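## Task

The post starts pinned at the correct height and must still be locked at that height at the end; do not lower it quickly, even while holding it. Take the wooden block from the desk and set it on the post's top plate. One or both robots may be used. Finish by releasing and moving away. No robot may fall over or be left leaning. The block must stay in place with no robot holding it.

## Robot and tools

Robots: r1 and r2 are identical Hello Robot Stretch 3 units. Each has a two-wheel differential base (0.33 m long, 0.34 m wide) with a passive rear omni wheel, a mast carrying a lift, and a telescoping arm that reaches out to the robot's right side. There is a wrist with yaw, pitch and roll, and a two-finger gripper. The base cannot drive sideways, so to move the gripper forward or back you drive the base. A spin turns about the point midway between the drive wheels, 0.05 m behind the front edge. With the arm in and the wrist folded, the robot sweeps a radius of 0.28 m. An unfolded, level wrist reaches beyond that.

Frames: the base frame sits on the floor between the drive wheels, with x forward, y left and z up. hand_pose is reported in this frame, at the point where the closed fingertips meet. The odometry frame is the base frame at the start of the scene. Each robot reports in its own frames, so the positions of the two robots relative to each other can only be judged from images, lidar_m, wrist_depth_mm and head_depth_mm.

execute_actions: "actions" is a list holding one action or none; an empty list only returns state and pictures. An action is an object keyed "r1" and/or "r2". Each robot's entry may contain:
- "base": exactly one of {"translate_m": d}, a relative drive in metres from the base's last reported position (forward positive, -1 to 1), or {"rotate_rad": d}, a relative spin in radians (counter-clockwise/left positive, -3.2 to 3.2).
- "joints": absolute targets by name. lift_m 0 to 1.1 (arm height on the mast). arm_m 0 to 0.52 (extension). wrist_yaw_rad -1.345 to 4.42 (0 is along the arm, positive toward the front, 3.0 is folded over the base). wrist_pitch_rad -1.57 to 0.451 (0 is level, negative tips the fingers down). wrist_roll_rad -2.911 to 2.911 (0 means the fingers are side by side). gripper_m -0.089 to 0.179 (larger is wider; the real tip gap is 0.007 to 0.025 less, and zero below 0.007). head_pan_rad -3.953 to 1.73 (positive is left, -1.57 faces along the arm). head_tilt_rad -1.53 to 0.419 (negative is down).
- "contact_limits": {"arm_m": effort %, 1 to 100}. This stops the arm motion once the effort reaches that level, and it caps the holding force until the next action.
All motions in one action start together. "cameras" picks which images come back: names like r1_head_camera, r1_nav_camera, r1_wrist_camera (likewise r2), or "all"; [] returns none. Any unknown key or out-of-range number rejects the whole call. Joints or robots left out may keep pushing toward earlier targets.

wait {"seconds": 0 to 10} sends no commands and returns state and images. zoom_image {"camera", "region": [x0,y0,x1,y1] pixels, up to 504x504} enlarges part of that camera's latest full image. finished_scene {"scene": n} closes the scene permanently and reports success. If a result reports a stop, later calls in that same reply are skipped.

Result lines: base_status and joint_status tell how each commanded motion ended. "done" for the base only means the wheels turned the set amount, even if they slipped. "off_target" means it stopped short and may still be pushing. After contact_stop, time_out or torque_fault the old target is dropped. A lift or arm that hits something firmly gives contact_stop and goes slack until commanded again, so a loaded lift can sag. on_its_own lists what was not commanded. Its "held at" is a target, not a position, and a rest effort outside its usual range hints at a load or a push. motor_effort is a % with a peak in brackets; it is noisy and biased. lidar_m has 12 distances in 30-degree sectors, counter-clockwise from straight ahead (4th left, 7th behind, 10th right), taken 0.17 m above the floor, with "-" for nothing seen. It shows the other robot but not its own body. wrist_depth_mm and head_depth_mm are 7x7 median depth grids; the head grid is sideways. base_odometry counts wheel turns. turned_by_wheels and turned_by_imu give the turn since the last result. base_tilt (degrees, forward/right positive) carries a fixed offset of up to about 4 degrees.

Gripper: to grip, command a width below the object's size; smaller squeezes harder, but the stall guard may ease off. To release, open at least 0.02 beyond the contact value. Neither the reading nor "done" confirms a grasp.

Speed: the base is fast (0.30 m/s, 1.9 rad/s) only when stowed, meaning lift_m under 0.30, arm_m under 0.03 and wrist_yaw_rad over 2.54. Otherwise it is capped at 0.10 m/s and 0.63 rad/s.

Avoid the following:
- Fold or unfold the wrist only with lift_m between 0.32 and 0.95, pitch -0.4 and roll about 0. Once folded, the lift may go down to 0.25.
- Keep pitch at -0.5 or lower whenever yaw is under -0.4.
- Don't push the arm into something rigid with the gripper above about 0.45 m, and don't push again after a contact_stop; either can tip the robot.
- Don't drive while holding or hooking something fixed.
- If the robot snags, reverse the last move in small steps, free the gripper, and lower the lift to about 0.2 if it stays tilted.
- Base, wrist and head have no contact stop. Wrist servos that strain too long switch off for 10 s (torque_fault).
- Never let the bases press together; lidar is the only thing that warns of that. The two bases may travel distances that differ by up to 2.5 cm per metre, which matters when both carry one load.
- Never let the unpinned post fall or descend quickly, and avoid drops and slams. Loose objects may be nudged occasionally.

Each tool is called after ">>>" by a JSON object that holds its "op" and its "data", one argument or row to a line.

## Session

>>> {"op": "execute_actions", "data": {
  "actions": []
}}

Scene clock: 0.00 s.
r1.base_odometry: x=+0.000 y=+0.000 heading=+0.000 (m, m, rad; r1's odometry frame)
r1.turned_by_wheels: +0.000 (rad since the last result)
r1.turned_by_imu: +0.000 (rad since the last result)
r1.base_tilt: forward=+0.6 right=+0.2 (deg)
r1.lidar_m: 3.01 2.72 3.56 1.61 0.93 0.80 0.80 0.92 1.23 1.23 1.42 2.43
r1.head_depth_mm: 1825 2641 - - - 3600 2343 / 1808 2637 - - - 3602 2372 / 1822 2631 - - - 3627 2388 / 1793 2609 - - - 3650 2377 / 1719 2609 - - - 3654 2373 / 1703 2606 - - - 3685 2386 / 1780 2583 - - - 3692 2394
r1.base_status: not commanded
r1.joint_positions: lift_m=+0.513 arm_m=+0.002 wrist_yaw_rad=+2.841 wrist_pitch_rad=-0.555 wrist_roll_rad=-0.006 gripper_m=+0.037 head_pan_rad=-0.008 head_tilt_rad=-0.010
r1.joint_status: not commanded
r1.motor_effort: left_wheel=+0 right_wheel=+0 lift_m=+21 arm_m=+0 wrist_yaw_rad=+1 wrist_pitch_rad=+6 wrist_roll_rad=+0 gripper_m=+0 head_pan_rad=+0 head_tilt_rad=+1 (%)
r1.hand_pose: x=+0.0395 y=+0.0492 z=+0.4960 quat_wxyz=(+0.293, +0.699, +0.091, +0.646) (m; r1's base frame)
r1.wrist_depth_mm: - - - - - - - / - - - - - - - / - - - - - - - / 883 977 936 918 904 887 861 / 815 - 819 794 801 791 761 / 699 686 - 672 671 685 654 / 633 634 - 608 615 594 580
r2.base_odometry: x=+0.000 y=+0.000 heading=+0.000 (m, m, rad; r2's odometry frame)
r2.turned_by_wheels: +0.000 (rad since the last result)
r2.turned_by_imu: +0.000 (rad since the last result)
r2.base_tilt: forward=+0.0 right=+0.8 (deg)
r2.lidar_m: 1.97 1.59 1.57 1.71 2.63 2.73 2.72 3.23 3.17 1.16 2.65 4.04
r2.head_depth_mm: 1756 2543 3839 - - 3405 2258 / 1755 2558 3163 3164 3216 3119 2238 / 1757 2570 2712 2725 2764 2737 2227 / 1763 2311 2392 2373 2377 2355 2241 / 1768 2085 2096 2076 2096 2081 2022 / 1779 1868 1866 1881 1859 1868 1876 / 1665 1685 1693 1679 1696 1690 1697
r2.base_status: not commanded
r2.joint_positions: lift_m=+0.372 arm_m=+0.003 wrist_yaw_rad=+3.009 wrist_pitch_rad=-0.429 wrist_roll_rad=-0.019 gripper_m=+0.037 head_pan_rad=+0.011 head_tilt_rad=-0.012
r2.joint_status: not commanded
r2.motor_effort: left_wheel=+0 right_wheel=+0 lift_m=+22 arm_m=+0 wrist_yaw_rad=-1 wrist_pitch_rad=+5 wrist_roll_rad=+0 gripper_m=+0 head_pan_rad=+0 head_tilt_rad=+2 (%)
r2.hand_pose: x=+0.0081 y=+0.0731 z=+0.3823 quat_wxyz=(+0.195, +0.693, +0.107, +0.686) (m; r2's base frame)
r2.wrist_depth_mm: - - - - - - - / - - - - - - - / - - - - - - - / 851 855 850 866 862 885 883 / 680 691 - 705 725 705 707 / 577 586 - 589 588 607 588 / 498 514 - 535 499 517 517
pictures: r1_head_camera (sideways: a quarter turn clockwise sets it upright), r1_nav_camera (sideways: a quarter turn counterclockwise sets it upright), r1_wrist_camera, r2_head_camera (sideways: a quarter turn clockwise sets it upright), r2_nav_camera (sideways: a quarter turn counterclockwise sets it upright), r2_wrist_camera
Images, in order (width x height): r1_head_camera 896x504, r1_nav_camera 672x504, r1_wrist_camera 644x364, r2_head_camera 896x504, r2_nav_camera 672x504, r2_wrist_camera 644x364.

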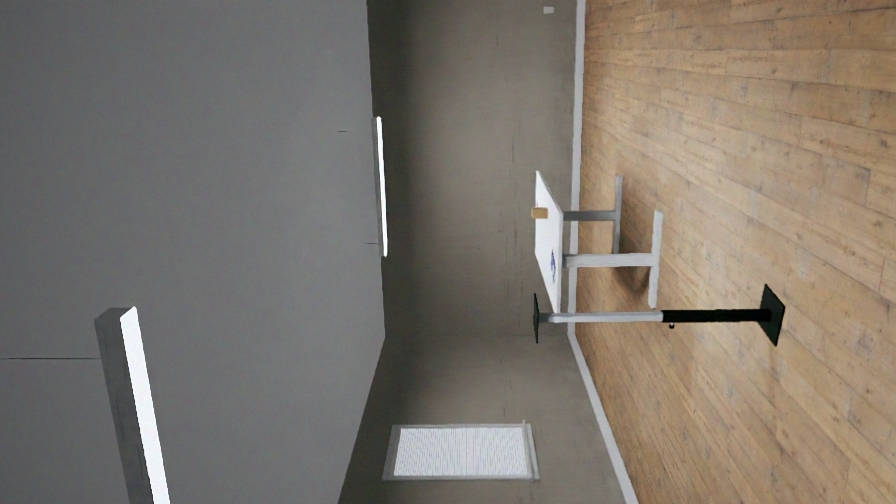

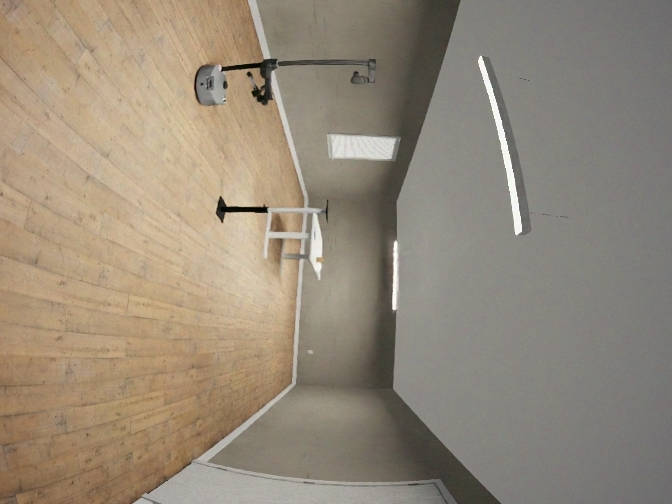

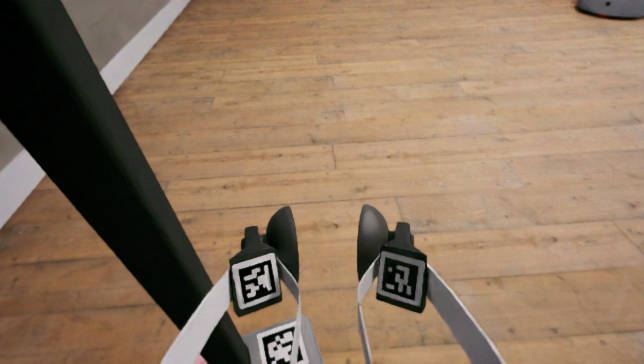

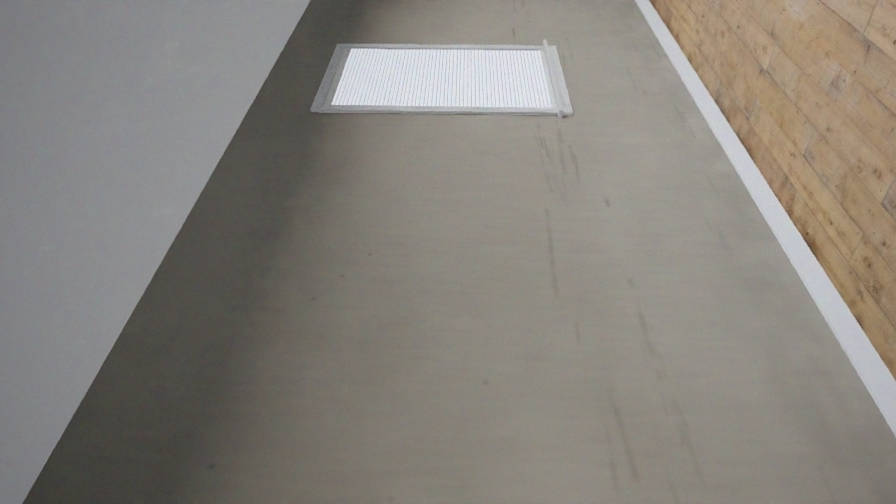

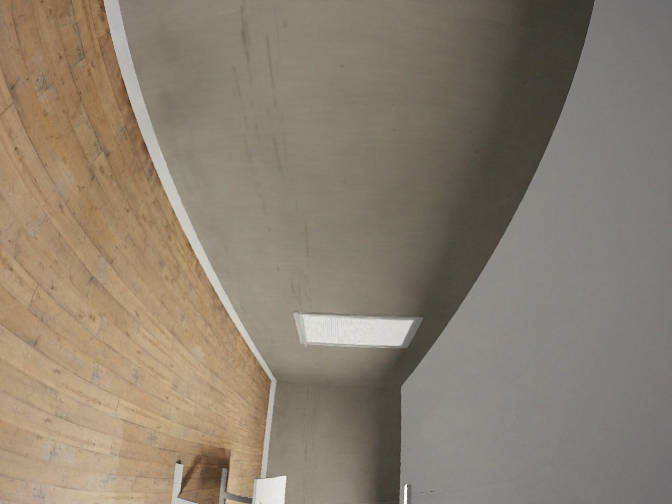

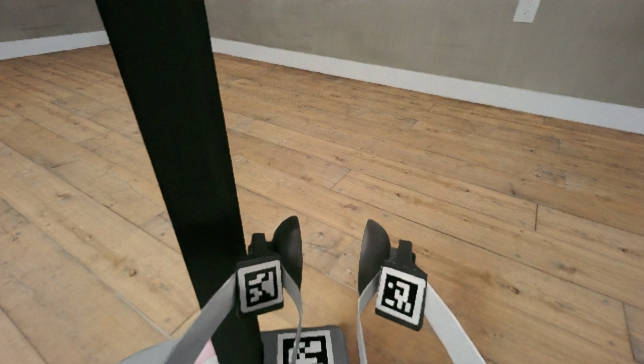

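>>> {"op": "execute_actions", "data": {
  "actions": [
    {"r2": {"joints": {"head_pan_rad": -1.1, "head_tilt_rad": -0.35}}}
  ],
  "cameras": ["r2_head_camera", "r2_nav_camera"]
}}

Scene clock: 7.73 s.
r1.base_odometry: x=+0.000 y=+0.000 heading=+0.000 (m, m, rad; r1's odometry frame)
r1.turned_by_wheels: +0.000 (rad since the last result)
r1.turned_by_imu: +0.000 (rad since the last result)
r1.base_tilt: forward=+0.6 right=+0.3 (deg)
r1.lidar_m: 3.00 2.73 3.54 1.61 0.93 0.80 0.80 0.92 1.23 1.23 1.42 2.43
r1.head_depth_mm: 1809 2659 - - - 3558 2351 / 1811 2652 - - - 3617 2354 / 1813 2635 - - - 3637 2375 / 1796 2614 - - - 3608 2371 / 1720 2614 - - - 3646 2390 / 1706 2586 - - - 3677 2382 / 1773 2562 - - - 3765 2406
r1.base_status: not commanded
r1.joint_positions: lift_m=+0.513 arm_m=+0.002 wrist_yaw_rad=+2.841 wrist_pitch_rad=-0.555 wrist_roll_rad=-0.006 gripper_m=+0.037 head_pan_rad=-0.008 head_tilt_rad=-0.010
r1.joint_status: not commanded
r1.motor_effort: left_wheel=+0(0) right_wheel=+0(0) lift_m=+21(21) arm_m=+0(0) wrist_yaw_rad=+0(0) wrist_pitch_rad=+6(5) wrist_roll_rad=+0(0) gripper_m=+0(1) head_pan_rad=+0(0) head_tilt_rad=+1(1) (%)
r1.hand_pose: x=+0.0395 y=+0.0492 z=+0.4960 quat_wxyz=(+0.293, +0.699, +0.091, +0.646) (m; r1's base frame)
r1.wrist_depth_mm: - - - - - - - / - - - - - - - / - - - - - - - / 894 942 946 928 887 938 877 / 810 - 809 789 798 777 746 / 698 692 - 694 665 671 679 / 630 614 - 600 601 593 598
r2.base_odometry: x=+0.000 y=+0.000 heading=+0.000 (m, m, rad; r2's odometry frame)
r2.turned_by_wheels: +0.000 (rad since the last result)
r2.turned_by_imu: -0.001 (rad since the last result)
r2.base_tilt: forward=+0.0 right=+0.7 (deg)
r2.lidar_m: 1.97 1.59 1.57 1.72 2.64 2.73 2.73 3.20 3.16 1.16 2.64 4.07
r2.head_depth_mm: - - - 3468 2429 1732 1407 / - - - - 2560 1870 1418 / - - - - 2567 1854 1461 / - - - - 2567 1849 1465 / 3750 - - 3761 2551 1862 1451 / 3731 - - 3223 2575 1852 1457 / 3800 - - 3723 2518 1862 1467
r2.base_status: not commanded
r2.joint_positions: lift_m=+0.372 arm_m=+0.003 wrist_yaw_rad=+3.009 wrist_pitch_rad=-0.429 wrist_roll_rad=-0.019 gripper_m=+0.037 head_pan_rad=-1.093 head_tilt_rad=-0.345
r2.joint_status: all done
r2.motor_effort: left_wheel=+0(0) right_wheel=+0(0) lift_m=+22(22) arm_m=+0(0) wrist_yaw_rad=-1(1) wrist_pitch_rad=+5(5) wrist_roll_rad=+0(0) gripper_m=+0(1) head_pan_rad=-3(27) head_tilt_rad=-3(34) (%)
r2.hand_pose: x=+0.0081 y=+0.0731 z=+0.3823 quat_wxyz=(+0.195, +0.693, +0.107, +0.686) (m; r2's base frame)
r2.wrist_depth_mm: - - - - - - - / - - - - - - - / - - - - - - - / 837 847 854 863 866 878 870 / 691 691 - 691 715 701 721 / 579 587 - 597 588 590 596 / 500 519 - 530 498 518 507
pictures: r2_head_camera (sideways: a quarter turn clockwise sets it upright), r2_nav_camera (sideways: a quarter turn counterclockwise sets it upright)
Images, in order (width x height): r2_head_camera 896x504, r2_nav_camera 672x504.

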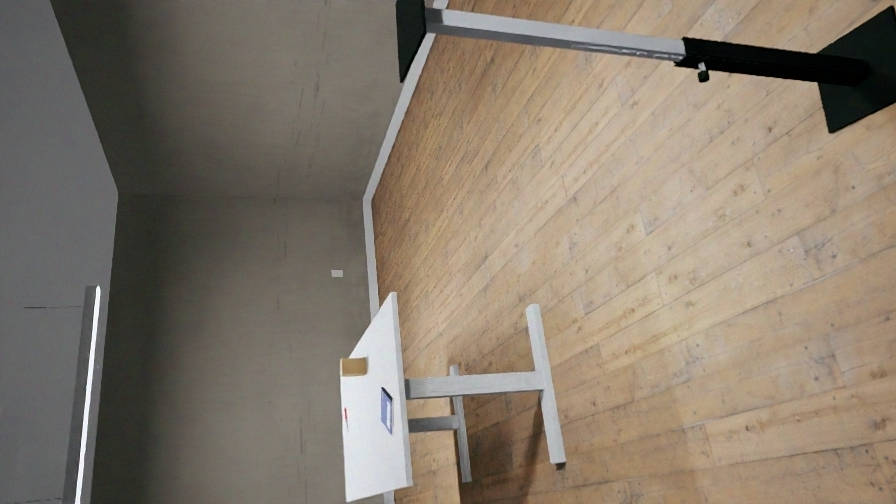

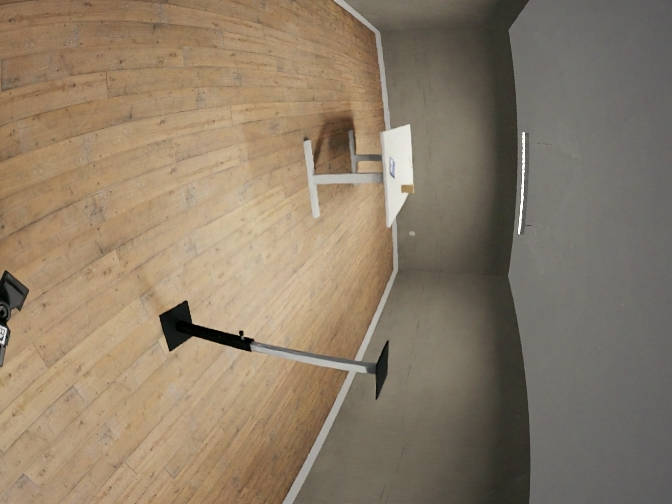

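>>> {"op": "execute_actions", "data": {
  "actions": [
    {"r2": {"base": {"rotate_rad": -0.70}, "joints": {"lift_m": 0.28, "head_pan_rad": -0.2, "head_tilt_rad": -0.35}}}
  ],
  "cameras": ["r2_head_camera", "r2_nav_camera"]
}}

Scene clock: 68.33 s.
r1.base_odometry: x=+0.000 y=+0.000 heading=+0.000 (m, m, rad; r1's odometry frame)
r1.turned_by_wheels: +0.000 (rad since the last result)
r1.turned_by_imu: +0.000 (rad since the last result)
r1.base_tilt: forward=+0.6 right=+0.3 (deg)
r1.lidar_m: 3.03 2.74 3.54 1.61 0.93 0.80 0.80 0.93 1.23 1.23 1.42 2.42
r1.head_depth_mm: 1799 2644 - - - 3625 2364 / 1798 2643 - - - 3624 2359 / 1814 2618 - - - 3638 2379 / 1796 2637 - - - 3604 2370 / 1713 2606 - - - 3644 2393 / 1720 2604 - - - 3655 2411 / 1784 2585 - - - 3690 2397
r1.base_status: not commanded
r1.joint_positions: lift_m=+0.513 arm_m=+0.002 wrist_yaw_rad=+2.841 wrist_pitch_rad=-0.555 wrist_roll_rad=-0.006 gripper_m=+0.037 head_pan_rad=-0.008 head_tilt_rad=-0.010
r1.joint_status: not commanded
r1.motor_effort: left_wheel=+0(1) right_wheel=+0(0) lift_m=+21(21) arm_m=+0(0) wrist_yaw_rad=+1(0) wrist_pitch_rad=+6(6) wrist_roll_rad=+0(0) gripper_m=+0(0) head_pan_rad=+1(0) head_tilt_rad=+1(1) (%)
r1.hand_pose: x=+0.0395 y=+0.0492 z=+0.4960 quat_wxyz=(+0.293, +0.699, +0.091, +0.646) (m; r1's base frame)
r1.wrist_depth_mm: - - - - - - - / - - - - - - - / - - - - - - - / 889 987 911 931 922 910 880 / 810 - 829 789 789 777 772 / 700 693 - 677 671 682 657 / 637 611 - 613 598 604 586
r2.base_odometry: x=+0.000 y=+0.000 heading=-0.700 (m, m, rad; r2's odometry frame)
r2.turned_by_wheels: -0.700 (rad since the last result)
r2.turned_by_imu: -0.708 (rad since the last result)
r2.base_tilt: forward=+0.1 right=+0.7 (deg)
r2.lidar_m: 2.66 2.30 1.65 1.57 1.62 2.16 2.73 2.74 2.73 3.15 3.30 1.16
r2.head_depth_mm: - - - - 2559 1872 1463 / - - - - 2591 1873 1473 / 3732 - - 3775 2566 1846 1452 / 3747 - - 3481 2517 1858 1458 / 3744 - - 3765 2558 1848 1461 / - - - - 2539 1870 1460 / - - - - 2542 1840 1457
r2.base_status: done
r2.joint_positions: lift_m=+0.280 arm_m=+0.003 wrist_yaw_rad=+3.009 wrist_pitch_rad=-0.430 wrist_roll_rad=-0.019 gripper_m=+0.037 head_pan_rad=-0.207 head_tilt_rad=-0.346
r2.joint_status: all done
r2.motor_effort: left_wheel=+3(8) right_wheel=-2(6) lift_m=+18(19) arm_m=-1(0) wrist_yaw_rad=+0(1) wrist_pitch_rad=+5(5) wrist_roll_rad=+0(0) gripper_m=+0(1) head_pan_rad=+2(29) head_tilt_rad=-4(3) (%)
r2.hand_pose: x=+0.0081 y=+0.0730 z=+0.2902 quat_wxyz=(+0.196, +0.693, +0.107, +0.686) (m; r2's base frame)
r2.wrist_depth_mm: - - - - - - - / - - - - - - - / 900 906 920 934 934 956 - / 685 694 711 709 714 737 734 / 567 564 - 578 600 582 588 / 479 492 - - 481 493 491 / 421 - - - 411 423 423
pictures: r2_head_camera (sideways: a quarter turn clockwise sets it upright), r2_nav_camera (sideways: a quarter turn counterclockwise sets it upright)
Images, in order (width x height): r2_head_camera 896x504, r2_nav_camera 672x504.

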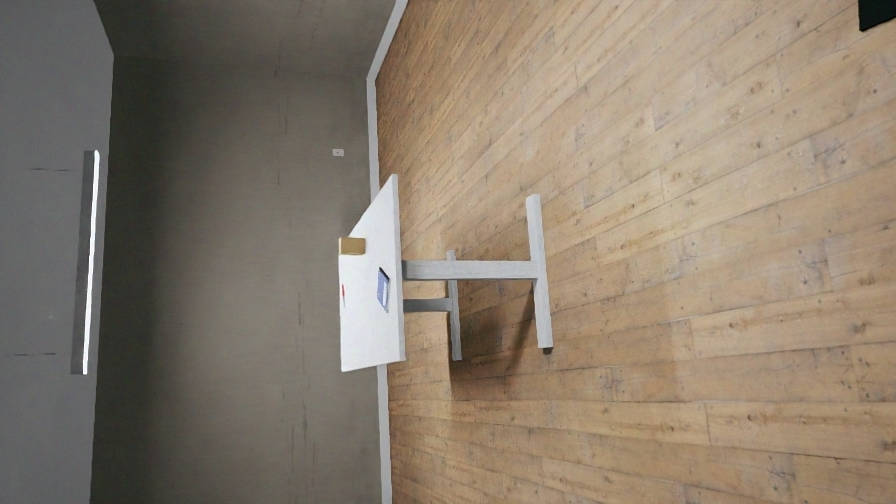

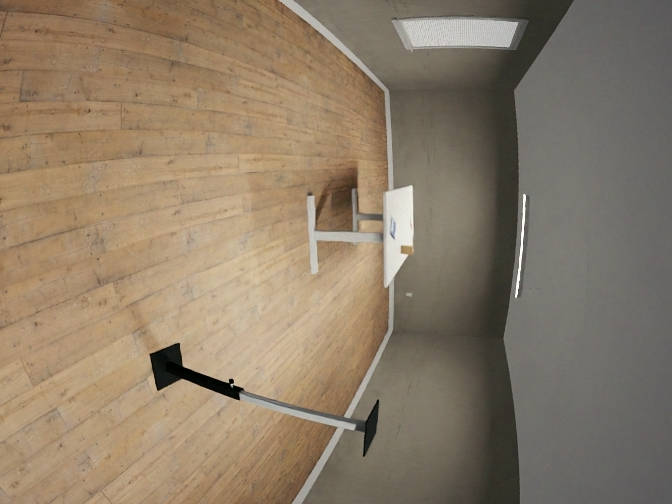

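>>> {"op": "execute_actions", "data": {
  "actions": [
    {"r2": {"base": {"rotate_rad": 0.06}}}
  ],
  "cameras": []
}}

>>> {"op": "execute_actions", "data": {
  "actions": [
    {"r2": {"base": {"translate_m": 1.0}}}
  ],
  "cameras": []
}}

>>> {"op": "execute_actions", "data": {
  "actions": [
    {"r2": {"base": {"translate_m": 1.0}, "joints": {"head_pan_rad": -0.45, "head_tilt_rad": -0.6}}}
  ],
  "cameras": ["r2_head_camera", "r2_nav_camera"]
}}

Scene clock: 127.00 s.
r1.base_odometry: x=+0.000 y=+0.000 heading=+0.000 (m, m, rad; r1's odometry frame)
r1.turned_by_wheels: +0.000 (rad since the last result)
r1.turned_by_imu: +0.000 (rad since the last result)
r1.base_tilt: forward=+0.6 right=+0.3 (deg)
r1.lidar_m: 3.00 2.74 3.55 1.61 0.93 0.80 0.80 0.93 1.23 1.23 1.42 2.43
r1.head_depth_mm: 1813 2640 - - - 3567 2356 / 1813 2633 - - - 3622 2369 / 1809 2650 - - - 3607 2366 / 1801 2615 - - - 3670 2359 / 1714 2620 - - - 3663 2375 / 1715 2603 - - - 3688 2413 / 1786 2595 - - - 3692 2389
r1.base_status: not commanded
r1.joint_positions: lift_m=+0.513 arm_m=+0.002 wrist_yaw_rad=+2.841 wrist_pitch_rad=-0.555 wrist_roll_rad=-0.006 gripper_m=+0.037 head_pan_rad=-0.008 head_tilt_rad=-0.010
r1.joint_status: not commanded
r1.motor_effort: left_wheel=+0(1) right_wheel=+0(0) lift_m=+21(21) arm_m=+0(0) wrist_yaw_rad=+0(0) wrist_pitch_rad=+5(6) wrist_roll_rad=+0(0) gripper_m=+0(0) head_pan_rad=+0(0) head_tilt_rad=+1(1) (%)
r1.hand_pose: x=+0.0395 y=+0.0492 z=+0.4960 quat_wxyz=(+0.293, +0.699, +0.091, +0.646) (m; r1's base frame)
r1.wrist_depth_mm: - - - - - - - / - - - - - - - / - - - - - - - / 883 959 963 904 909 888 870 / 793 - 813 781 778 766 749 / 692 684 - 691 680 687 677 / 613 623 - 602 601 590 597
r2.base_odometry: x=+0.000 y=+0.000 heading=-0.640 (m, m, rad; r2's odometry frame)
r2.turned_by_wheels: +0.060 (rad since the last result)
r2.turned_by_imu: +0.060 (rad since the last result)
r2.base_tilt: forward=+0.0 right=+0.7 (deg)
r2.lidar_m: 2.64 2.17 1.62 1.57 1.65 2.30 2.73 2.72 3.28 3.16 1.16 1.16
r2.head_depth_mm: - - - - 2561 1861 1460 / - - - - 2534 1851 1470 / 3692 - - 3796 2561 1859 1459 / 3764 - - 3504 2547 1861 1463 / 3798 - - - 2563 1852 1454 / - - - - 2535 1865 1467 / - - - - 2547 1858 1458
r2.base_status: done
r2.joint_positions: lift_m=+0.280 arm_m=+0.003 wrist_yaw_rad=+3.009 wrist_pitch_rad=-0.430 wrist_roll_rad=-0.019 gripper_m=+0.037 head_pan_rad=-0.207 head_tilt_rad=-0.346
r2.joint_status: not commanded
r2.motor_effort: left_wheel=-3(5) right_wheel=+2(2) lift_m=+18(18) arm_m=+0(1) wrist_yaw_rad=+0(1) wrist_pitch_rad=+5(5) wrist_roll_rad=+0(0) gripper_m=+1(1) head_pan_rad=+2(2) head_tilt_rad=-3(3) (%)
r2.hand_pose: x=+0.0081 y=+0.0730 z=+0.2902 quat_wxyz=(+0.196, +0.693, +0.107, +0.686) (m; r2's base frame)
r2.wrist_depth_mm: - - - - - - - / - - - - - - - / 912 899 920 934 926 947 - / 691 702 698 707 745 721 726 / 549 564 - 574 583 585 590 / 477 487 - - 490 487 492 / 420 - - - 406 419 423
pictures: none
No camera images: the call's "cameras" was empty. Leave "cameras" out to get every camera's image.

Scene clock: 132.00 s.
r1.base_odometry: x=+0.000 y=+0.000 heading=+0.000 (m, m, rad; r1's odometry frame)
r1.turned_by_wheels: +0.000 (rad since the last result)
r1.turned_by_imu: +0.000 (rad since the last result)
r1.base_tilt: forward=+0.6 right=+0.3 (deg)
r1.lidar_m: 3.01 3.53 3.55 1.61 0.93 0.80 0.80 0.93 1.23 1.23 1.42 2.42
r1.head_depth_mm: 1826 2655 - - - 3586 2348 / 1798 2628 - - - 3670 2358 / 1809 2640 - - - 3659 2380 / 1809 2621 - - - 3622 2392 / 1723 2602 - - - 3655 2387 / 1719 2580 - - - 3723 2370 / 1784 2566 - - - 3103 2381
r1.base_status: not commanded
r1.joint_positions: lift_m=+0.513 arm_m=+0.002 wrist_yaw_rad=+2.841 wrist_pitch_rad=-0.555 wrist_roll_rad=-0.006 gripper_m=+0.037 head_pan_rad=-0.008 head_tilt_rad=-0.010
r1.joint_status: not commanded
r1.motor_effort: left_wheel=+0(0) right_wheel=+0(0) lift_m=+21(21) arm_m=+0(0) wrist_yaw_rad=+0(0) wrist_pitch_rad=+6(6) wrist_roll_rad=+0(0) gripper_m=+0(0) head_pan_rad=+0(0) head_tilt_rad=+1(0) (%)
r1.hand_pose: x=+0.0395 y=+0.0492 z=+0.4960 quat_wxyz=(+0.293, +0.699, +0.091, +0.646) (m; r1's base frame)
r1.wrist_depth_mm: - - - - - - - / - - - - - - - / - - - - - - - / 880 981 926 930 927 879 901 / 825 - 824 788 777 762 742 / 710 691 - 667 683 690 686 / 623 624 - 610 603 583 593
r2.base_odometry: x=+0.802 y=-0.597 heading=-0.640 (m, m, rad; r2's odometry frame)
r2.turned_by_wheels: +0.000 (rad since the last result)
r2.turned_by_imu: +0.001 (rad since the last result)
r2.base_tilt: forward=+0.0 right=+0.7 (deg)
r2.lidar_m: 2.89 2.12 1.59 1.54 1.61 2.26 3.71 3.51 3.29 0.83 3.35 1.68
r2.head_depth_mm: - - - - 2568 1873 1470 / - - - 2051 2544 1863 1462 / - - - 2046 2339 1864 1472 / - - - 2042 2532 1853 1466 / - - - 3766 2534 1847 1460 / - - - - 2566 1846 1458 / - - - - 2519 1852 1458
r2.base_status: done
r2.joint_positions: lift_m=+0.280 arm_m=+0.003 wrist_yaw_rad=+3.009 wrist_pitch_rad=-0.430 wrist_roll_rad=-0.019 gripper_m=+0.037 head_pan_rad=-0.207 head_tilt_rad=-0.347
r2.joint_status: not commanded
r2.motor_effort: left_wheel=-3(9) right_wheel=+2(7) lift_m=+18(18) arm_m=+0(0) wrist_yaw_rad=+0(1) wrist_pitch_rad=+6(5) wrist_roll_rad=+0(0) gripper_m=+0(0) head_pan_rad=+2(2) head_tilt_rad=-2(3) (%)
r2.hand_pose: x=+0.0081 y=+0.0730 z=+0.2902 quat_wxyz=(+0.196, +0.693, +0.107, +0.686) (m; r2's base frame)
r2.wrist_depth_mm: - - - - - - - / - - - - - - - / 879 935 918 914 950 961 - / 682 684 712 710 725 734 724 / 565 562 - 582 586 580 591 / 479 490 - - 487 487 491 / 420 - - - 408 421 420
pictures: none
No camera images: the call's "cameras" was empty. Leave "cameras" out to get every camera's image.

Scene clock: 137.10 s.
r1.base_odometry: x=+0.000 y=+0.000 heading=+0.000 (m, m, rad; r1's odometry frame)
r1.turned_by_wheels: +0.000 (rad since the last result)
r1.turned_by_imu: +0.000 (rad since the last result)
r1.base_tilt: forward=+0.6 right=+0.3 (deg)
r1.lidar_m: 3.02 4.12 3.54 1.61 0.92 0.80 0.80 0.93 1.23 1.23 1.42 2.43
r1.head_depth_mm: 1807 2677 - - - 3565 2367 / 1805 2625 - - - 3618 2347 / 1807 2634 - - - 3661 2367 / 1801 2597 - - - 3698 2367 / 1706 2607 - - - 3651 2373 / 1702 2580 - - - 3652 2407 / 1800 2607 - - - 3666 2386
r1.base_status: not commanded
r1.joint_positions: lift_m=+0.513 arm_m=+0.002 wrist_yaw_rad=+2.841 wrist_pitch_rad=-0.555 wrist_roll_rad=-0.006 gripper_m=+0.037 head_pan_rad=-0.008 head_tilt_rad=-0.010
r1.joint_status: not commanded
r1.motor_effort: left_wheel=+0(1) right_wheel=+0(0) lift_m=+21(21) arm_m=+0(0) wrist_yaw_rad=+1(0) wrist_pitch_rad=+6(6) wrist_roll_rad=+0(0) gripper_m=+0(0) head_pan_rad=+0(0) head_tilt_rad=+1(1) (%)
r1.hand_pose: x=+0.0395 y=+0.0492 z=+0.4960 quat_wxyz=(+0.293, +0.699, +0.091, +0.646) (m; r1's base frame)
r1.wrist_depth_mm: - - - - - - - / - - - - - - - / - - - - - - - / 887 958 951 932 912 885 868 / 816 - 828 776 809 779 750 / 710 686 - 688 679 686 670 / 617 631 - 609 597 602 589
r2.base_odometry: x=+1.604 y=-1.195 heading=-0.640 (m, m, rad; r2's odometry frame)
r2.turned_by_wheels: +0.000 (rad since the last result)
r2.turned_by_imu: +0.001 (rad since the last result)
r2.base_tilt: forward=+0.1 right=+0.7 (deg)
r2.lidar_m: 4.03 2.08 1.56 1.51 1.58 2.22 4.71 1.40 3.34 3.25 0.84 0.81
r2.head_depth_mm: - - 3456 1071 904 1461 1225 / - - 1393 1052 837 1193 1229 / 3742 - 1568 1065 808 1460 1227 / 3585 - 1564 1069 809 1421 1192 / 3478 3764 1567 1072 1696 1461 1226 / 3304 3632 1679 2277 1818 1467 1229 / 3186 3469 3477 2384 1816 1465 1226
r2.base_status: done
r2.joint_positions: lift_m=+0.280 arm_m=+0.003 wrist_yaw_rad=+3.009 wrist_pitch_rad=-0.430 wrist_roll_rad=-0.019 gripper_m=+0.037 head_pan_rad=-0.443 head_tilt_rad=-0.593
r2.joint_status: all done
r2.motor_effort: left_wheel=-3(7) right_wheel=+2(7) lift_m=+17(18) arm_m=+0(0) wrist_yaw_rad=+0(1) wrist_pitch_rad=+5(5) wrist_roll_rad=+0(0) gripper_m=+0(0) head_pan_rad=-2(16) head_tilt_rad=-4(28) (%)
r2.hand_pose: x=+0.0081 y=+0.0730 z=+0.2902 quat_wxyz=(+0.196, +0.693, +0.107, +0.686) (m; r2's base frame)
r2.wrist_depth_mm: - - - - - - - / - - - - - - - / 916 892 929 939 945 979 - / 699 697 715 714 719 727 730 / 568 567 - 576 593 581 592 / 478 489 - - 487 493 490 / 420 - - - 411 423 427
pictures: r2_head_camera (sideways: a quarter turn clockwise sets it upright), r2_nav_camera (sideways: a quarter turn counterclockwise sets it upright)
Images, in order (width x height): r2_head_camera 896x504, r2_nav_camera 672x504.

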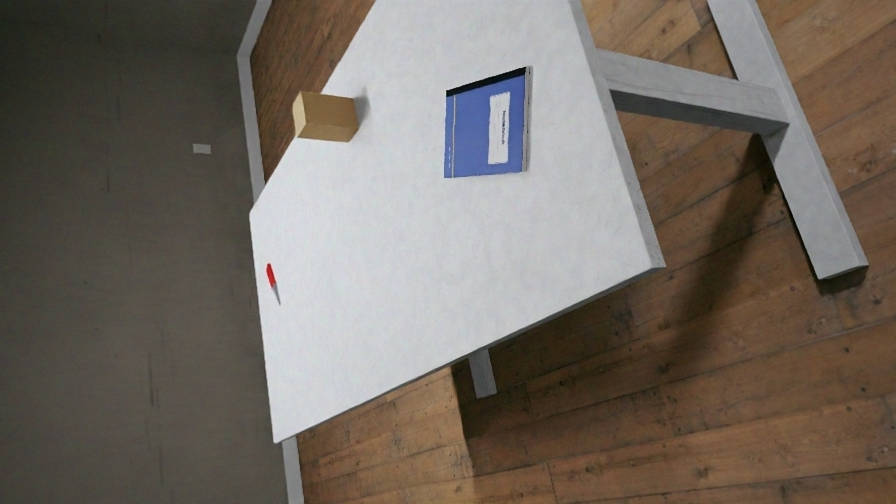

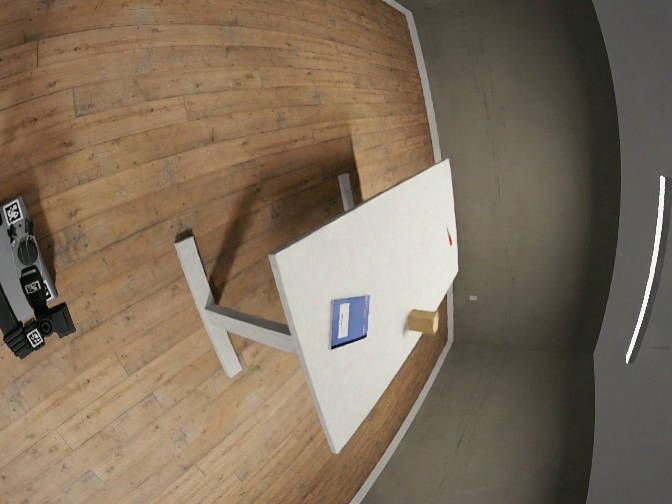

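>>> {"op": "execute_actions", "data": {
  "actions": [
    {"r2": {"base": {"translate_m": 0.3}, "joints": {"lift_m": 0.82, "wrist_pitch_rad": -0.4, "head_pan_rad": -0.9, "head_tilt_rad": -0.7}}}
  ],
  "cameras": []
}}

>>> {"op": "execute_actions", "data": {
  "actions": [
    {"r2": {"base": {"translate_m": 0.85}, "joints": {"wrist_yaw_rad": 0.0, "gripper_m": 0.13, "head_pan_rad": -1.5, "head_tilt_rad": -0.75}}}
  ],
  "cameras": ["r2_head_camera", "r2_wrist_camera"]
}}

Scene clock: 203.33 s.
r1.base_odometry: x=+0.000 y=+0.000 heading=+0.000 (m, m, rad; r1's odometry frame)
r1.turned_by_wheels: +0.000 (rad since the last result)
r1.turned_by_imu: +0.000 (rad since the last result)
r1.base_tilt: forward=+0.6 right=+0.2 (deg)
r1.lidar_m: 3.01 4.11 3.53 1.61 0.92 0.80 0.80 0.92 1.23 1.23 1.42 2.43
r1.head_depth_mm: 1818 2607 - - - 3618 2354 / 1815 2648 - - - 3586 2364 / 1810 2628 - - - 3680 2384 / 1785 2613 - - - 3611 2382 / 1717 2617 - - - 3663 2365 / 1716 2610 - - - 3741 2392 / 1779 2597 - - - 3732 2378
r1.base_status: not commanded
r1.joint_positions: lift_m=+0.513 arm_m=+0.002 wrist_yaw_rad=+2.841 wrist_pitch_rad=-0.555 wrist_roll_rad=-0.006 gripper_m=+0.037 head_pan_rad=-0.008 head_tilt_rad=-0.010
r1.joint_status: not commanded
r1.motor_effort: left_wheel=+0(1) right_wheel=-1(0) lift_m=+21(21) arm_m=+0(0) wrist_yaw_rad=+1(0) wrist_pitch_rad=+6(6) wrist_roll_rad=+0(0) gripper_m=+0(0) head_pan_rad=+1(1) head_tilt_rad=+1(1) (%)
r1.hand_pose: x=+0.0395 y=+0.0492 z=+0.4960 quat_wxyz=(+0.293, +0.699, +0.091, +0.646) (m; r1's base frame)
r1.wrist_depth_mm: - - - - - - - / - - - - - - - / - - - - - - - / 882 963 934 914 930 895 880 / 825 - 806 779 778 771 756 / 709 691 - 696 682 682 674 / 619 613 - 617 591 589 585
r2.base_odometry: x=+1.845 y=-1.374 heading=-0.640 (m, m, rad; r2's odometry frame)
r2.turned_by_wheels: +0.000 (rad since the last result)
r2.turned_by_imu: -0.002 (rad since the last result)
r2.base_tilt: forward=+0.1 right=+0.7 (deg)
r2.lidar_m: 3.72 2.06 1.55 1.50 1.57 2.21 5.01 1.65 3.35 3.26 0.63 1.66
r2.head_depth_mm: 2885 3138 2769 919 1515 1373 1222 / 3121 3410 2751 919 754 1319 1191 / 3355 3640 2783 919 732 638 1164 / 3644 - 1200 917 734 608 1104 / - - 1170 922 732 610 1144 / 3769 - 1248 922 734 1273 1174 / 3525 3684 1244 926 756 1377 1175
r2.base_status: done
r2.joint_positions: lift_m=+0.820 arm_m=+0.003 wrist_yaw_rad=+3.009 wrist_pitch_rad=-0.420 wrist_roll_rad=-0.019 gripper_m=+0.037 head_pan_rad=-0.893 head_tilt_rad=-0.692
r2.joint_status: all done
r2.motor_effort: left_wheel=-2(9) right_wheel=+2(8) lift_m=+26(26) arm_m=+0(0) wrist_yaw_rad=-1(0) wrist_pitch_rad=+7(12) wrist_roll_rad=+0(0) gripper_m=+0(0) head_pan_rad=-2(22) head_tilt_rad=-6(20) (%)
r2.hand_pose: x=+0.0083 y=+0.0742 z=+0.8320 quat_wxyz=(+0.192, +0.693, +0.103, +0.687) (m; r2's base frame)
r2.wrist_depth_mm: - - - - - - - / - - - - - - - / - - - - - - - / - - - - - - - / - - - - - - - / - - - - - - - / 923 913 - 943 927 958 -
pictures: none
No camera images: the call's "cameras" was empty. Leave "cameras" out to get every camera's image.

Scene clock: 213.20 s.
r1.base_odometry: x=+0.000 y=+0.000 heading=+0.000 (m, m, rad; r1's odometry frame)
r1.turned_by_wheels: +0.000 (rad since the last result)
r1.turned_by_imu: +0.000 (rad since the last result)
r1.base_tilt: forward=+0.6 right=+0.3 (deg)
r1.lidar_m: 3.02 4.12 3.53 1.61 0.93 0.80 0.80 0.93 1.23 1.23 1.42 2.42
r1.head_depth_mm: 1810 2659 - - - 3589 2361 / 1809 2676 - - - 3627 2351 / 1811 2651 - - - 3658 2367 / 1805 2592 - - - 3633 2362 / 1721 2624 - - - 3631 2379 / 1709 2604 - - - 3723 2400 / 1789 2563 - - - 3728 2394
r1.base_status: not commanded
r1.joint_positions: lift_m=+0.513 arm_m=+0.002 wrist_yaw_rad=+2.841 wrist_pitch_rad=-0.555 wrist_roll_rad=-0.006 gripper_m=+0.037 head_pan_rad=-0.008 head_tilt_rad=-0.010
r1.joint_status: not commanded
r1.motor_effort: left_wheel=+0(1) right_wheel=+0(0) lift_m=+21(21) arm_m=+0(0) wrist_yaw_rad=+1(0) wrist_pitch_rad=+6(6) wrist_roll_rad=+0(0) gripper_m=+0(0) head_pan_rad=+0(0) head_tilt_rad=+2(1) (%)
r1.hand_pose: x=+0.0395 y=+0.0492 z=+0.4960 quat_wxyz=(+0.293, +0.699, +0.091, +0.646) (m; r1's base frame)
r1.wrist_depth_mm: - - - - - - - / - - - - - - - / - - - - - - - / 926 983 953 920 934 913 874 / 806 - 815 784 804 785 753 / 712 682 - 684 684 675 687 / 615 610 - 597 598 592 599
r2.base_odometry: x=+2.526 y=-1.882 heading=-0.641 (m, m, rad; r2's odometry frame)
r2.turned_by_wheels: +0.000 (rad since the last result)
r2.turned_by_imu: -0.001 (rad since the last result)
r2.base_tilt: forward=+0.0 right=+0.8 (deg)
r2.lidar_m: 2.89 2.01 1.51 1.47 1.54 2.17 5.84 0.78 0.75 3.28 0.97 0.92
r2.head_depth_mm: 2684 2980 2510 860 701 602 - / 2683 3026 2542 864 708 588 - / 2756 3051 2427 866 711 - - / 2773 3041 2545 864 721 589 540 / 2821 3158 2536 867 701 590 1083 / 2852 3170 2544 868 704 591 1104 / 2885 3208 2520 868 704 590 1108
r2.base_status: done
r2.joint_positions: lift_m=+0.820 arm_m=+0.003 wrist_yaw_rad=+0.002 wrist_pitch_rad=-0.420 wrist_roll_rad=-0.019 gripper_m=+0.130 head_pan_rad=-1.493 head_tilt_rad=-0.741
r2.joint_status: all done
r2.motor_effort: left_wheel=-3(6) right_wheel=+2(4) lift_m=+26(26) arm_m=+0(1) wrist_yaw_rad=-3(2) wrist_pitch_rad=+8(8) wrist_roll_rad=+0(0) gripper_m=+0(86) head_pan_rad=-3(25) head_tilt_rad=-7(14) (%)
r2.hand_pose: x=-0.0210 y=-0.3721 z=+0.8320 quat_wxyz=(+0.698, +0.150, -0.685, -0.146) (m; r2's base frame)
r2.wrist_depth_mm: - - - - - - - / 749 - - - - - - / 528 536 548 559 562 572 567 / 402 405 411 415 421 422 422 / 323 329 328 333 337 339 339 / 272 283 276 278 279 293 285 / 236 230 239 238 240 235 245
pictures: r2_head_camera (sideways: a quarter turn clockwise sets it upright), r2_wrist_camera
Images, in order (width x height): r2_head_camera 896x504, r2_wrist_camera 644x364.

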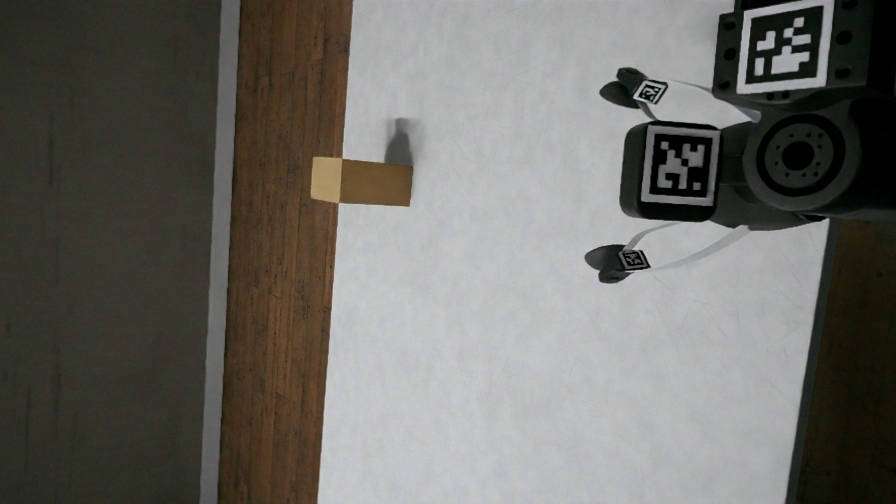

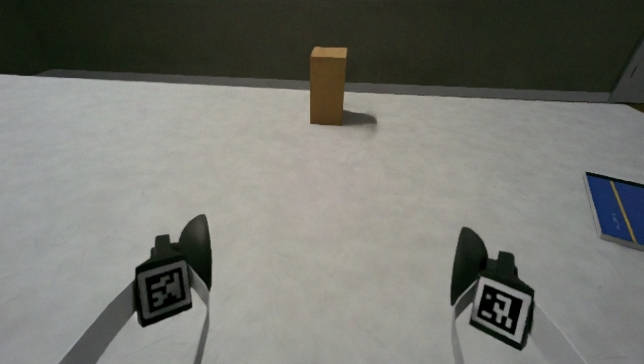

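>>> {"op": "execute_actions", "data": {
  "actions": [
    {"r2": {"joints": {"wrist_pitch_rad": 0.0, "lift_m": 0.685, "arm_m": 0.36}}}
  ],
  "cameras": ["r2_head_camera", "r2_wrist_camera"]
}}

Scene clock: 223.93 s.
r1.base_odometry: x=+0.000 y=+0.000 heading=+0.000 (m, m, rad; r1's odometry frame)
r1.turned_by_wheels: +0.000 (rad since the last result)
r1.turned_by_imu: +0.000 (rad since the last result)
r1.base_tilt: forward=+0.6 right=+0.2 (deg)
r1.lidar_m: 3.02 4.10 3.54 1.61 0.93 0.80 0.80 0.92 1.23 1.23 1.42 2.42
r1.head_depth_mm: 1802 2652 - - - 3560 2365 / 1822 2668 - - - 3609 2382 / 1812 2621 - - - 3679 2396 / 1810 2618 - - - 3705 2371 / 1712 2635 - - - 3669 2390 / 1720 2602 - - - 3666 2401 / 1769 2579 - - - 3718 2395
r1.base_status: not commanded
r1.joint_positions: lift_m=+0.513 arm_m=+0.002 wrist_yaw_rad=+2.841 wrist_pitch_rad=-0.555 wrist_roll_rad=-0.006 gripper_m=+0.037 head_pan_rad=-0.008 head_tilt_rad=-0.010
r1.joint_status: not commanded
r1.motor_effort: left_wheel=-1(1) right_wheel=+0(0) lift_m=+21(21) arm_m=+0(0) wrist_yaw_rad=+1(0) wrist_pitch_rad=+5(6) wrist_roll_rad=+0(0) gripper_m=+0(0) head_pan_rad=+0(0) head_tilt_rad=+1(1) (%)
r1.hand_pose: x=+0.0395 y=+0.0492 z=+0.4960 quat_wxyz=(+0.293, +0.699, +0.091, +0.646) (m; r1's base frame)
r1.wrist_depth_mm: - - - - - - - / - - - - - - - / - - - - - - - / 895 934 934 913 914 902 878 / 810 - 834 785 788 763 774 / 705 697 - 664 684 675 656 / 619 611 - 598 605 596 602
r2.base_odometry: x=+2.526 y=-1.882 heading=-0.641 (m, m, rad; r2's odometry frame)
r2.turned_by_wheels: +0.000 (rad since the last result)
r2.turned_by_imu: -0.002 (rad since the last result)
r2.base_tilt: forward=+0.0 right=+0.7 (deg)
r2.lidar_m: 2.89 2.02 1.51 1.47 1.54 2.18 5.84 0.78 0.75 3.27 0.97 0.92
r2.head_depth_mm: 2662 3000 2542 862 710 - - / 2720 3036 2520 927 680 589 529 / 2720 3047 2451 898 681 588 540 / 2763 3083 2547 862 701 589 540 / 2788 3103 2532 866 700 587 1094 / 2879 3143 2532 868 703 589 1101 / 2908 3219 2551 866 702 591 1109
r2.base_status: not commanded
r2.joint_positions: lift_m=+0.685 arm_m=+0.360 wrist_yaw_rad=+0.001 wrist_pitch_rad=-0.023 wrist_roll_rad=-0.019 gripper_m=+0.130 head_pan_rad=-1.493 head_tilt_rad=-0.741
r2.joint_status: all done
r2.motor_effort: left_wheel=-3(3) right_wheel=+3(2) lift_m=+17(23) arm_m=+3(2) wrist_yaw_rad=-1(2) wrist_pitch_rad=+8(13) wrist_roll_rad=+0(0) gripper_m=+0(1) head_pan_rad=-2(3) head_tilt_rad=-6(6) (%)
r2.hand_pose: x=-0.0213 y=-0.7602 z=+0.7940 quat_wxyz=(+0.714, +0.009, -0.700, -0.008) (m; r2's base frame)
r2.wrist_depth_mm: - - - - - - - / - - - - - - - / - - - - - - - / - - - 194 - - - / 354 366 373 199 - - - / 253 269 248 208 273 298 286 / 200 191 200 204 208 201 217
pictures: r2_head_camera (sideways: a quarter turn clockwise sets it upright), r2_wrist_camera
Images, in order (width x height): r2_head_camera 896x504, r2_wrist_camera 644x364.

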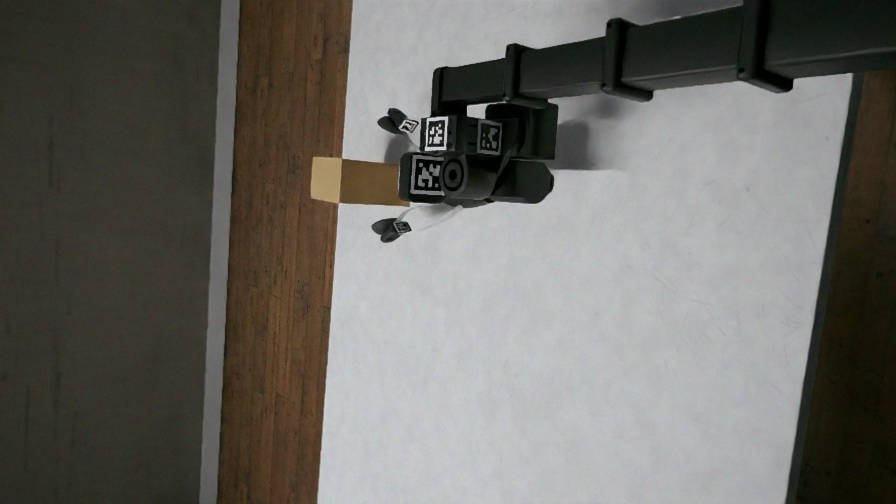

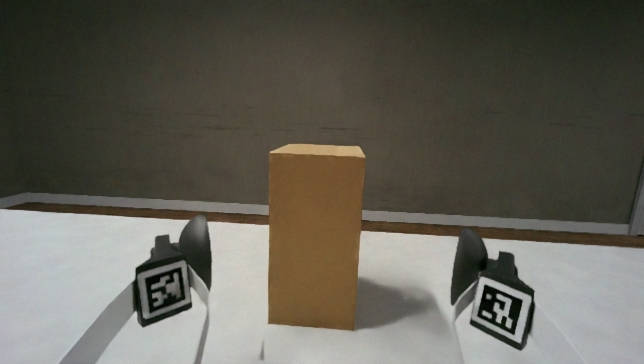

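>>> {"op": "execute_actions", "data": {
  "actions": [
    {"r2": {"joints": {"arm_m": 0.427}}}
  ],
  "cameras": []
}}

>>> {"op": "execute_actions", "data": {
  "actions": [
    {"r2": {"joints": {"gripper_m": 0.0}}}
  ],
  "cameras": ["r2_wrist_camera"]
}}

>>> {"op": "execute_actions", "data": {
  "actions": [
    {"r2": {"joints": {"lift_m": 0.74}}}
  ],
  "cameras": ["r2_wrist_camera", "r2_head_camera"]
}}

Scene clock: 240.53 s.
r1.base_odometry: x=+0.000 y=+0.000 heading=+0.000 (m, m, rad; r1's odometry frame)
r1.turned_by_wheels: +0.000 (rad since the last result)
r1.turned_by_imu: +0.000 (rad since the last result)
r1.base_tilt: forward=+0.6 right=+0.3 (deg)
r1.lidar_m: 3.01 4.12 3.53 1.61 0.93 0.80 0.80 0.93 1.23 1.23 1.42 2.42
r1.head_depth_mm: 1817 2663 - - - 3620 2340 / 1817 2649 - - - 3585 2350 / 1797 2614 - - - 3662 2382 / 1801 2610 - - - 3636 2386 / 1719 2593 - - - 3671 2380 / 1717 2608 - - - 3701 2394 / 1774 2595 - - - 3704 2388
r1.base_status: not commanded
r1.joint_positions: lift_m=+0.513 arm_m=+0.002 wrist_yaw_rad=+2.841 wrist_pitch_rad=-0.555 wrist_roll_rad=-0.006 gripper_m=+0.037 head_pan_rad=-0.008 head_tilt_rad=-0.010
r1.joint_status: not commanded
r1.motor_effort: left_wheel=+0(0) right_wheel=+0(1) lift_m=+22(21) arm_m=+0(0) wrist_yaw_rad=+1(0) wrist_pitch_rad=+5(6) wrist_roll_rad=+0(0) gripper_m=+0(0) head_pan_rad=+0(0) head_tilt_rad=+0(1) (%)
r1.hand_pose: x=+0.0395 y=+0.0492 z=+0.4960 quat_wxyz=(+0.293, +0.699, +0.091, +0.646) (m; r1's base frame)
r1.wrist_depth_mm: - - - - - - - / - - - - - - - / - - - - - - - / 909 938 915 936 893 879 881 / 802 - 809 793 805 770 759 / 693 692 - 680 683 685 659 / 635 622 - 620 596 603 594
r2.base_odometry: x=+2.526 y=-1.882 heading=-0.641 (m, m, rad; r2's odometry frame)
r2.turned_by_wheels: +0.000 (rad since the last result)
r2.turned_by_imu: -0.001 (rad since the last result)
r2.base_tilt: forward=+0.0 right=+0.8 (deg)
r2.lidar_m: 2.89 2.02 1.51 1.47 1.55 2.17 5.85 0.78 0.75 3.29 0.97 0.92
r2.head_depth_mm: 2663 3010 2553 865 718 - - / 2730 3045 2499 - 700 589 528 / 2747 3076 2530 837 700 589 540 / 2806 3069 2538 867 700 589 541 / 2818 3096 2536 866 700 591 1087 / 2820 3168 2522 865 703 590 1106 / 2895 3158 2517 865 703 591 1112
r2.base_status: not commanded
r2.joint_positions: lift_m=+0.685 arm_m=+0.427 wrist_yaw_rad=+0.001 wrist_pitch_rad=-0.023 wrist_roll_rad=-0.019 gripper_m=+0.130 head_pan_rad=-1.493 head_tilt_rad=-0.741
r2.joint_status: all done
r2.motor_effort: left_wheel=-3(3) right_wheel=+2(2) lift_m=+18(17) arm_m=+2(3) wrist_yaw_rad=-1(1) wrist_pitch_rad=+8(9) wrist_roll_rad=+0(0) gripper_m=+0(0) head_pan_rad=-3(3) head_tilt_rad=-6(6) (%)
r2.hand_pose: x=-0.0213 y=-0.8272 z=+0.7940 quat_wxyz=(+0.714, +0.009, -0.700, -0.008) (m; r2's base frame)
r2.wrist_depth_mm: - - - - - - - / - - - - - - - / - - - - - - - / - - - 127 - - - / 354 - 134 130 - - - / 252 270 139 134 256 300 287 / 200 190 182 140 206 198 217
pictures: none
No camera images: the call's "cameras" was empty. Leave "cameras" out to get every camera's image.

Scene clock: 242.33 s.
r1.base_odometry: x=+0.000 y=+0.000 heading=+0.000 (m, m, rad; r1's odometry frame)
r1.turned_by_wheels: +0.000 (rad since the last result)
r1.turned_by_imu: +0.000 (rad since the last result)
r1.base_tilt: forward=+0.7 right=+0.3 (deg)
r1.lidar_m: 3.02 4.11 3.56 1.60 0.93 0.80 0.80 0.93 1.23 1.23 1.42 2.43
r1.head_depth_mm: 1821 2653 - - - 3539 2339 / 1822 2654 - - - 3648 2345 / 1808 2652 - - - 3649 2371 / 1803 2627 - - - 3642 2375 / 1722 2598 - - - 3728 2377 / 1725 2618 - - - 3727 2404 / 1776 2565 - - - 3719 2384
r1.base_status: not commanded
r1.joint_positions: lift_m=+0.513 arm_m=+0.002 wrist_yaw_rad=+2.841 wrist_pitch_rad=-0.555 wrist_roll_rad=-0.006 gripper_m=+0.037 head_pan_rad=-0.008 head_tilt_rad=-0.010
r1.joint_status: not commanded
r1.motor_effort: left_wheel=+1(1) right_wheel=+0(0) lift_m=+21(21) arm_m=+0(0) wrist_yaw_rad=+1(0) wrist_pitch_rad=+6(6) wrist_roll_rad=+0(0) gripper_m=+0(0) head_pan_rad=+0(0) head_tilt_rad=+1(1) (%)
r1.hand_pose: x=+0.0395 y=+0.0492 z=+0.4960 quat_wxyz=(+0.293, +0.699, +0.091, +0.646) (m; r1's base frame)
r1.wrist_depth_mm: - - - - - - - / - - - - - - - / - - - - - - - / 888 962 932 900 940 893 871 / 803 - 805 780 804 777 751 / 717 704 - 689 685 670 675 / 620 618 - 610 607 605 603
r2.base_odometry: x=+2.526 y=-1.882 heading=-0.640 (m, m, rad; r2's odometry frame)
r2.turned_by_wheels: +0.000 (rad since the last result)
r2.turned_by_imu: +0.000 (rad since the last result)
r2.base_tilt: forward=+0.0 right=+0.8 (deg)
r2.lidar_m: 2.89 2.01 1.51 1.47 1.54 2.17 5.85 0.78 0.75 3.29 0.97 0.92
r2.head_depth_mm: 2647 3011 2507 862 718 - - / 2718 3039 2526 - 698 589 528 / 2742 3105 2660 - 701 590 540 / 2801 3038 2544 865 700 589 540 / 2832 3093 2522 867 702 589 1088 / 2877 3141 2527 866 701 591 1110 / 2902 3212 1134 868 703 591 1105
r2.base_status: not commanded
r2.joint_positions: lift_m=+0.685 arm_m=+0.427 wrist_yaw_rad=+0.001 wrist_pitch_rad=-0.023 wrist_roll_rad=-0.019 gripper_m=+0.001 head_pan_rad=-1.493 head_tilt_rad=-0.741
r2.joint_status: all done
r2.motor_effort: left_wheel=-2(3) right_wheel=+2(2) lift_m=+18(18) arm_m=+2(3) wrist_yaw_rad=-1(2) wrist_pitch_rad=+9(8) wrist_roll_rad=+0(0) gripper_m=-27(100) head_pan_rad=-3(2) head_tilt_rad=-6(6) (%)
r2.hand_pose: x=-0.0211 y=-0.8273 z=+0.7940 quat_wxyz=(+0.714, +0.009, -0.700, -0.008) (m; r2's base frame)
r2.wrist_depth_mm: - - - - - - - / - - - - - - - / - - - - - - - / - - - 125 - - - / 356 - - 128 - - - / 252 256 - 133 132 280 285 / 194 197 200 138 196 213 215
pictures: r2_wrist_camera
Images, in order (width x height): r2_wrist_camera 644x364.

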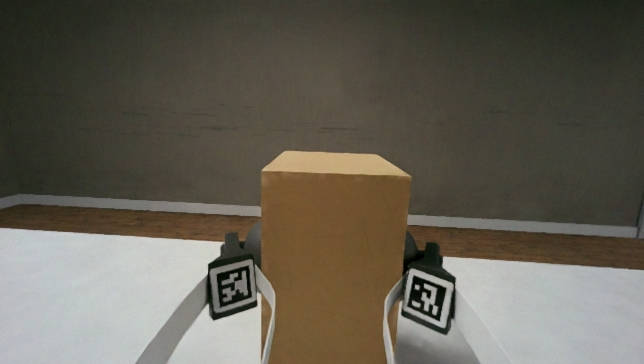

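Scene clock: 243.67 s.
r1.base_odometry: x=+0.000 y=+0.000 heading=+0.000 (m, m, rad; r1's odometry frame)
r1.turned_by_wheels: +0.000 (rad since the last result)
r1.turned_by_imu: +0.000 (rad since the last result)
r1.base_tilt: forward=+0.7 right=+0.2 (deg)
r1.lidar_m: 3.01 4.08 3.54 1.60 0.93 0.80 0.80 0.92 1.23 1.23 1.42 2.43
r1.head_depth_mm: 1824 2637 - - - 3581 2330 / 1808 2646 - - - 3595 2349 / 1818 2631 - - - 3655 2362 / 1811 2634 - - - 3673 2388 / 1721 2596 - - - 3669 2385 / 1715 2598 - - - 3668 2429 / 1772 2594 - - - 3670 2418
r1.base_status: not commanded
r1.joint_positions: lift_m=+0.513 arm_m=+0.002 wrist_yaw_rad=+2.841 wrist_pitch_rad=-0.555 wrist_roll_rad=-0.006 gripper_m=+0.037 head_pan_rad=-0.008 head_tilt_rad=-0.010
r1.joint_status: not commanded
r1.motor_effort: left_wheel=+1(0) right_wheel=+0(0) lift_m=+21(21) arm_m=+0(0) wrist_yaw_rad=+1(0) wrist_pitch_rad=+7(6) wrist_roll_rad=+0(0) gripper_m=-1(0) head_pan_rad=+0(0) head_tilt_rad=+1(0) (%)
r1.hand_pose: x=+0.0395 y=+0.0492 z=+0.4960 quat_wxyz=(+0.293, +0.699, +0.091, +0.646) (m; r1's base frame)
r1.wrist_depth_mm: - - - - - - - / - - - - - - - / - - - - - - - / 905 916 942 901 919 916 878 / 828 - 819 785 808 772 758 / 711 700 - 689 671 665 665 / 622 611 - 611 602 588 596
r2.base_odometry: x=+2.526 y=-1.882 heading=-0.640 (m, m, rad; r2's odometry frame)
r2.turned_by_wheels: +0.000 (rad since the last result)
r2.turned_by_imu: +0.000 (rad since the last result)
r2.base_tilt: forward=+0.0 right=+0.8 (deg)
r2.lidar_m: 2.89 2.02 1.51 1.47 1.54 2.17 5.82 0.78 0.75 3.29 0.97 0.92
r2.head_depth_mm: 2664 2961 2513 891 - - 529 / 2684 3082 2616 808 700 590 529 / 2747 3063 2538 813 699 590 539 / 2783 3069 2523 866 702 589 540 / 2790 3089 2547 865 703 589 1088 / 2832 3141 2552 866 703 590 1106 / 2897 3182 1133 868 702 592 1107
r2.base_status: not commanded
r2.joint_positions: lift_m=+0.740 arm_m=+0.427 wrist_yaw_rad=+0.001 wrist_pitch_rad=-0.048 wrist_roll_rad=-0.019 gripper_m=+0.008 head_pan_rad=-1.493 head_tilt_rad=-0.741
r2.joint_status: all done
r2.on_its_own: gripper_m is held at +0.007, not at your +0.000, by its stall guard, which is still easing
r2.motor_effort: left_wheel=-3(3) right_wheel=+2(2) lift_m=+27(29) arm_m=+2(2) wrist_yaw_rad=-2(2) wrist_pitch_rad=+17(18) wrist_roll_rad=+0(0) gripper_m=-23(27) head_pan_rad=-3(2) head_tilt_rad=-6(6) (%)
r2.hand_pose: x=-0.0211 y=-0.8264 z=+0.8419 quat_wxyz=(+0.714, +0.018, -0.700, -0.017) (m; r2's base frame)
r2.wrist_depth_mm: - - - - - - - / - - - - - - - / - - - - - - - / - - - 126 - - - / - - - 128 - - - / 326 335 - 133 133 - - / 256 260 258 137 259 278 282
pictures: r2_head_camera (sideways: a quarter turn clockwise sets it upright), r2_wrist_camera
Images, in order (width x height): r2_head_camera 896x504, r2_wrist_camera 644x364.

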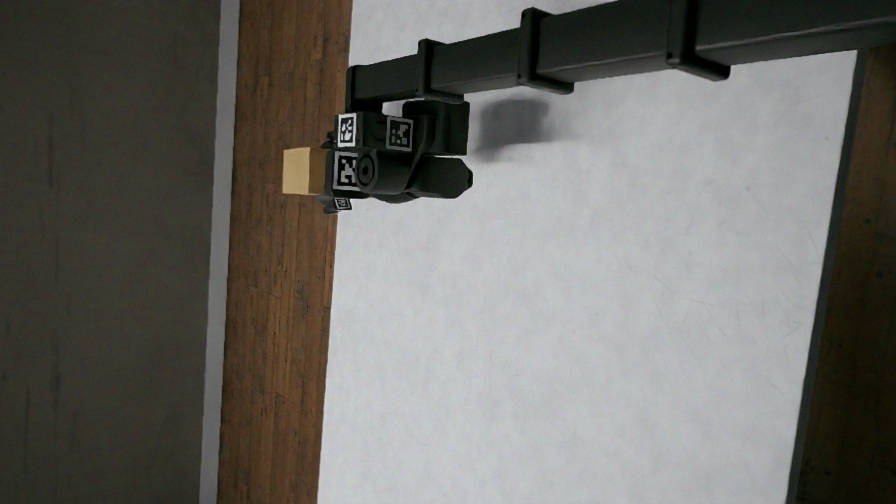

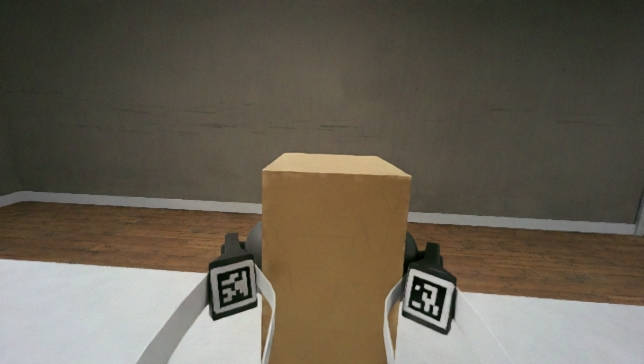

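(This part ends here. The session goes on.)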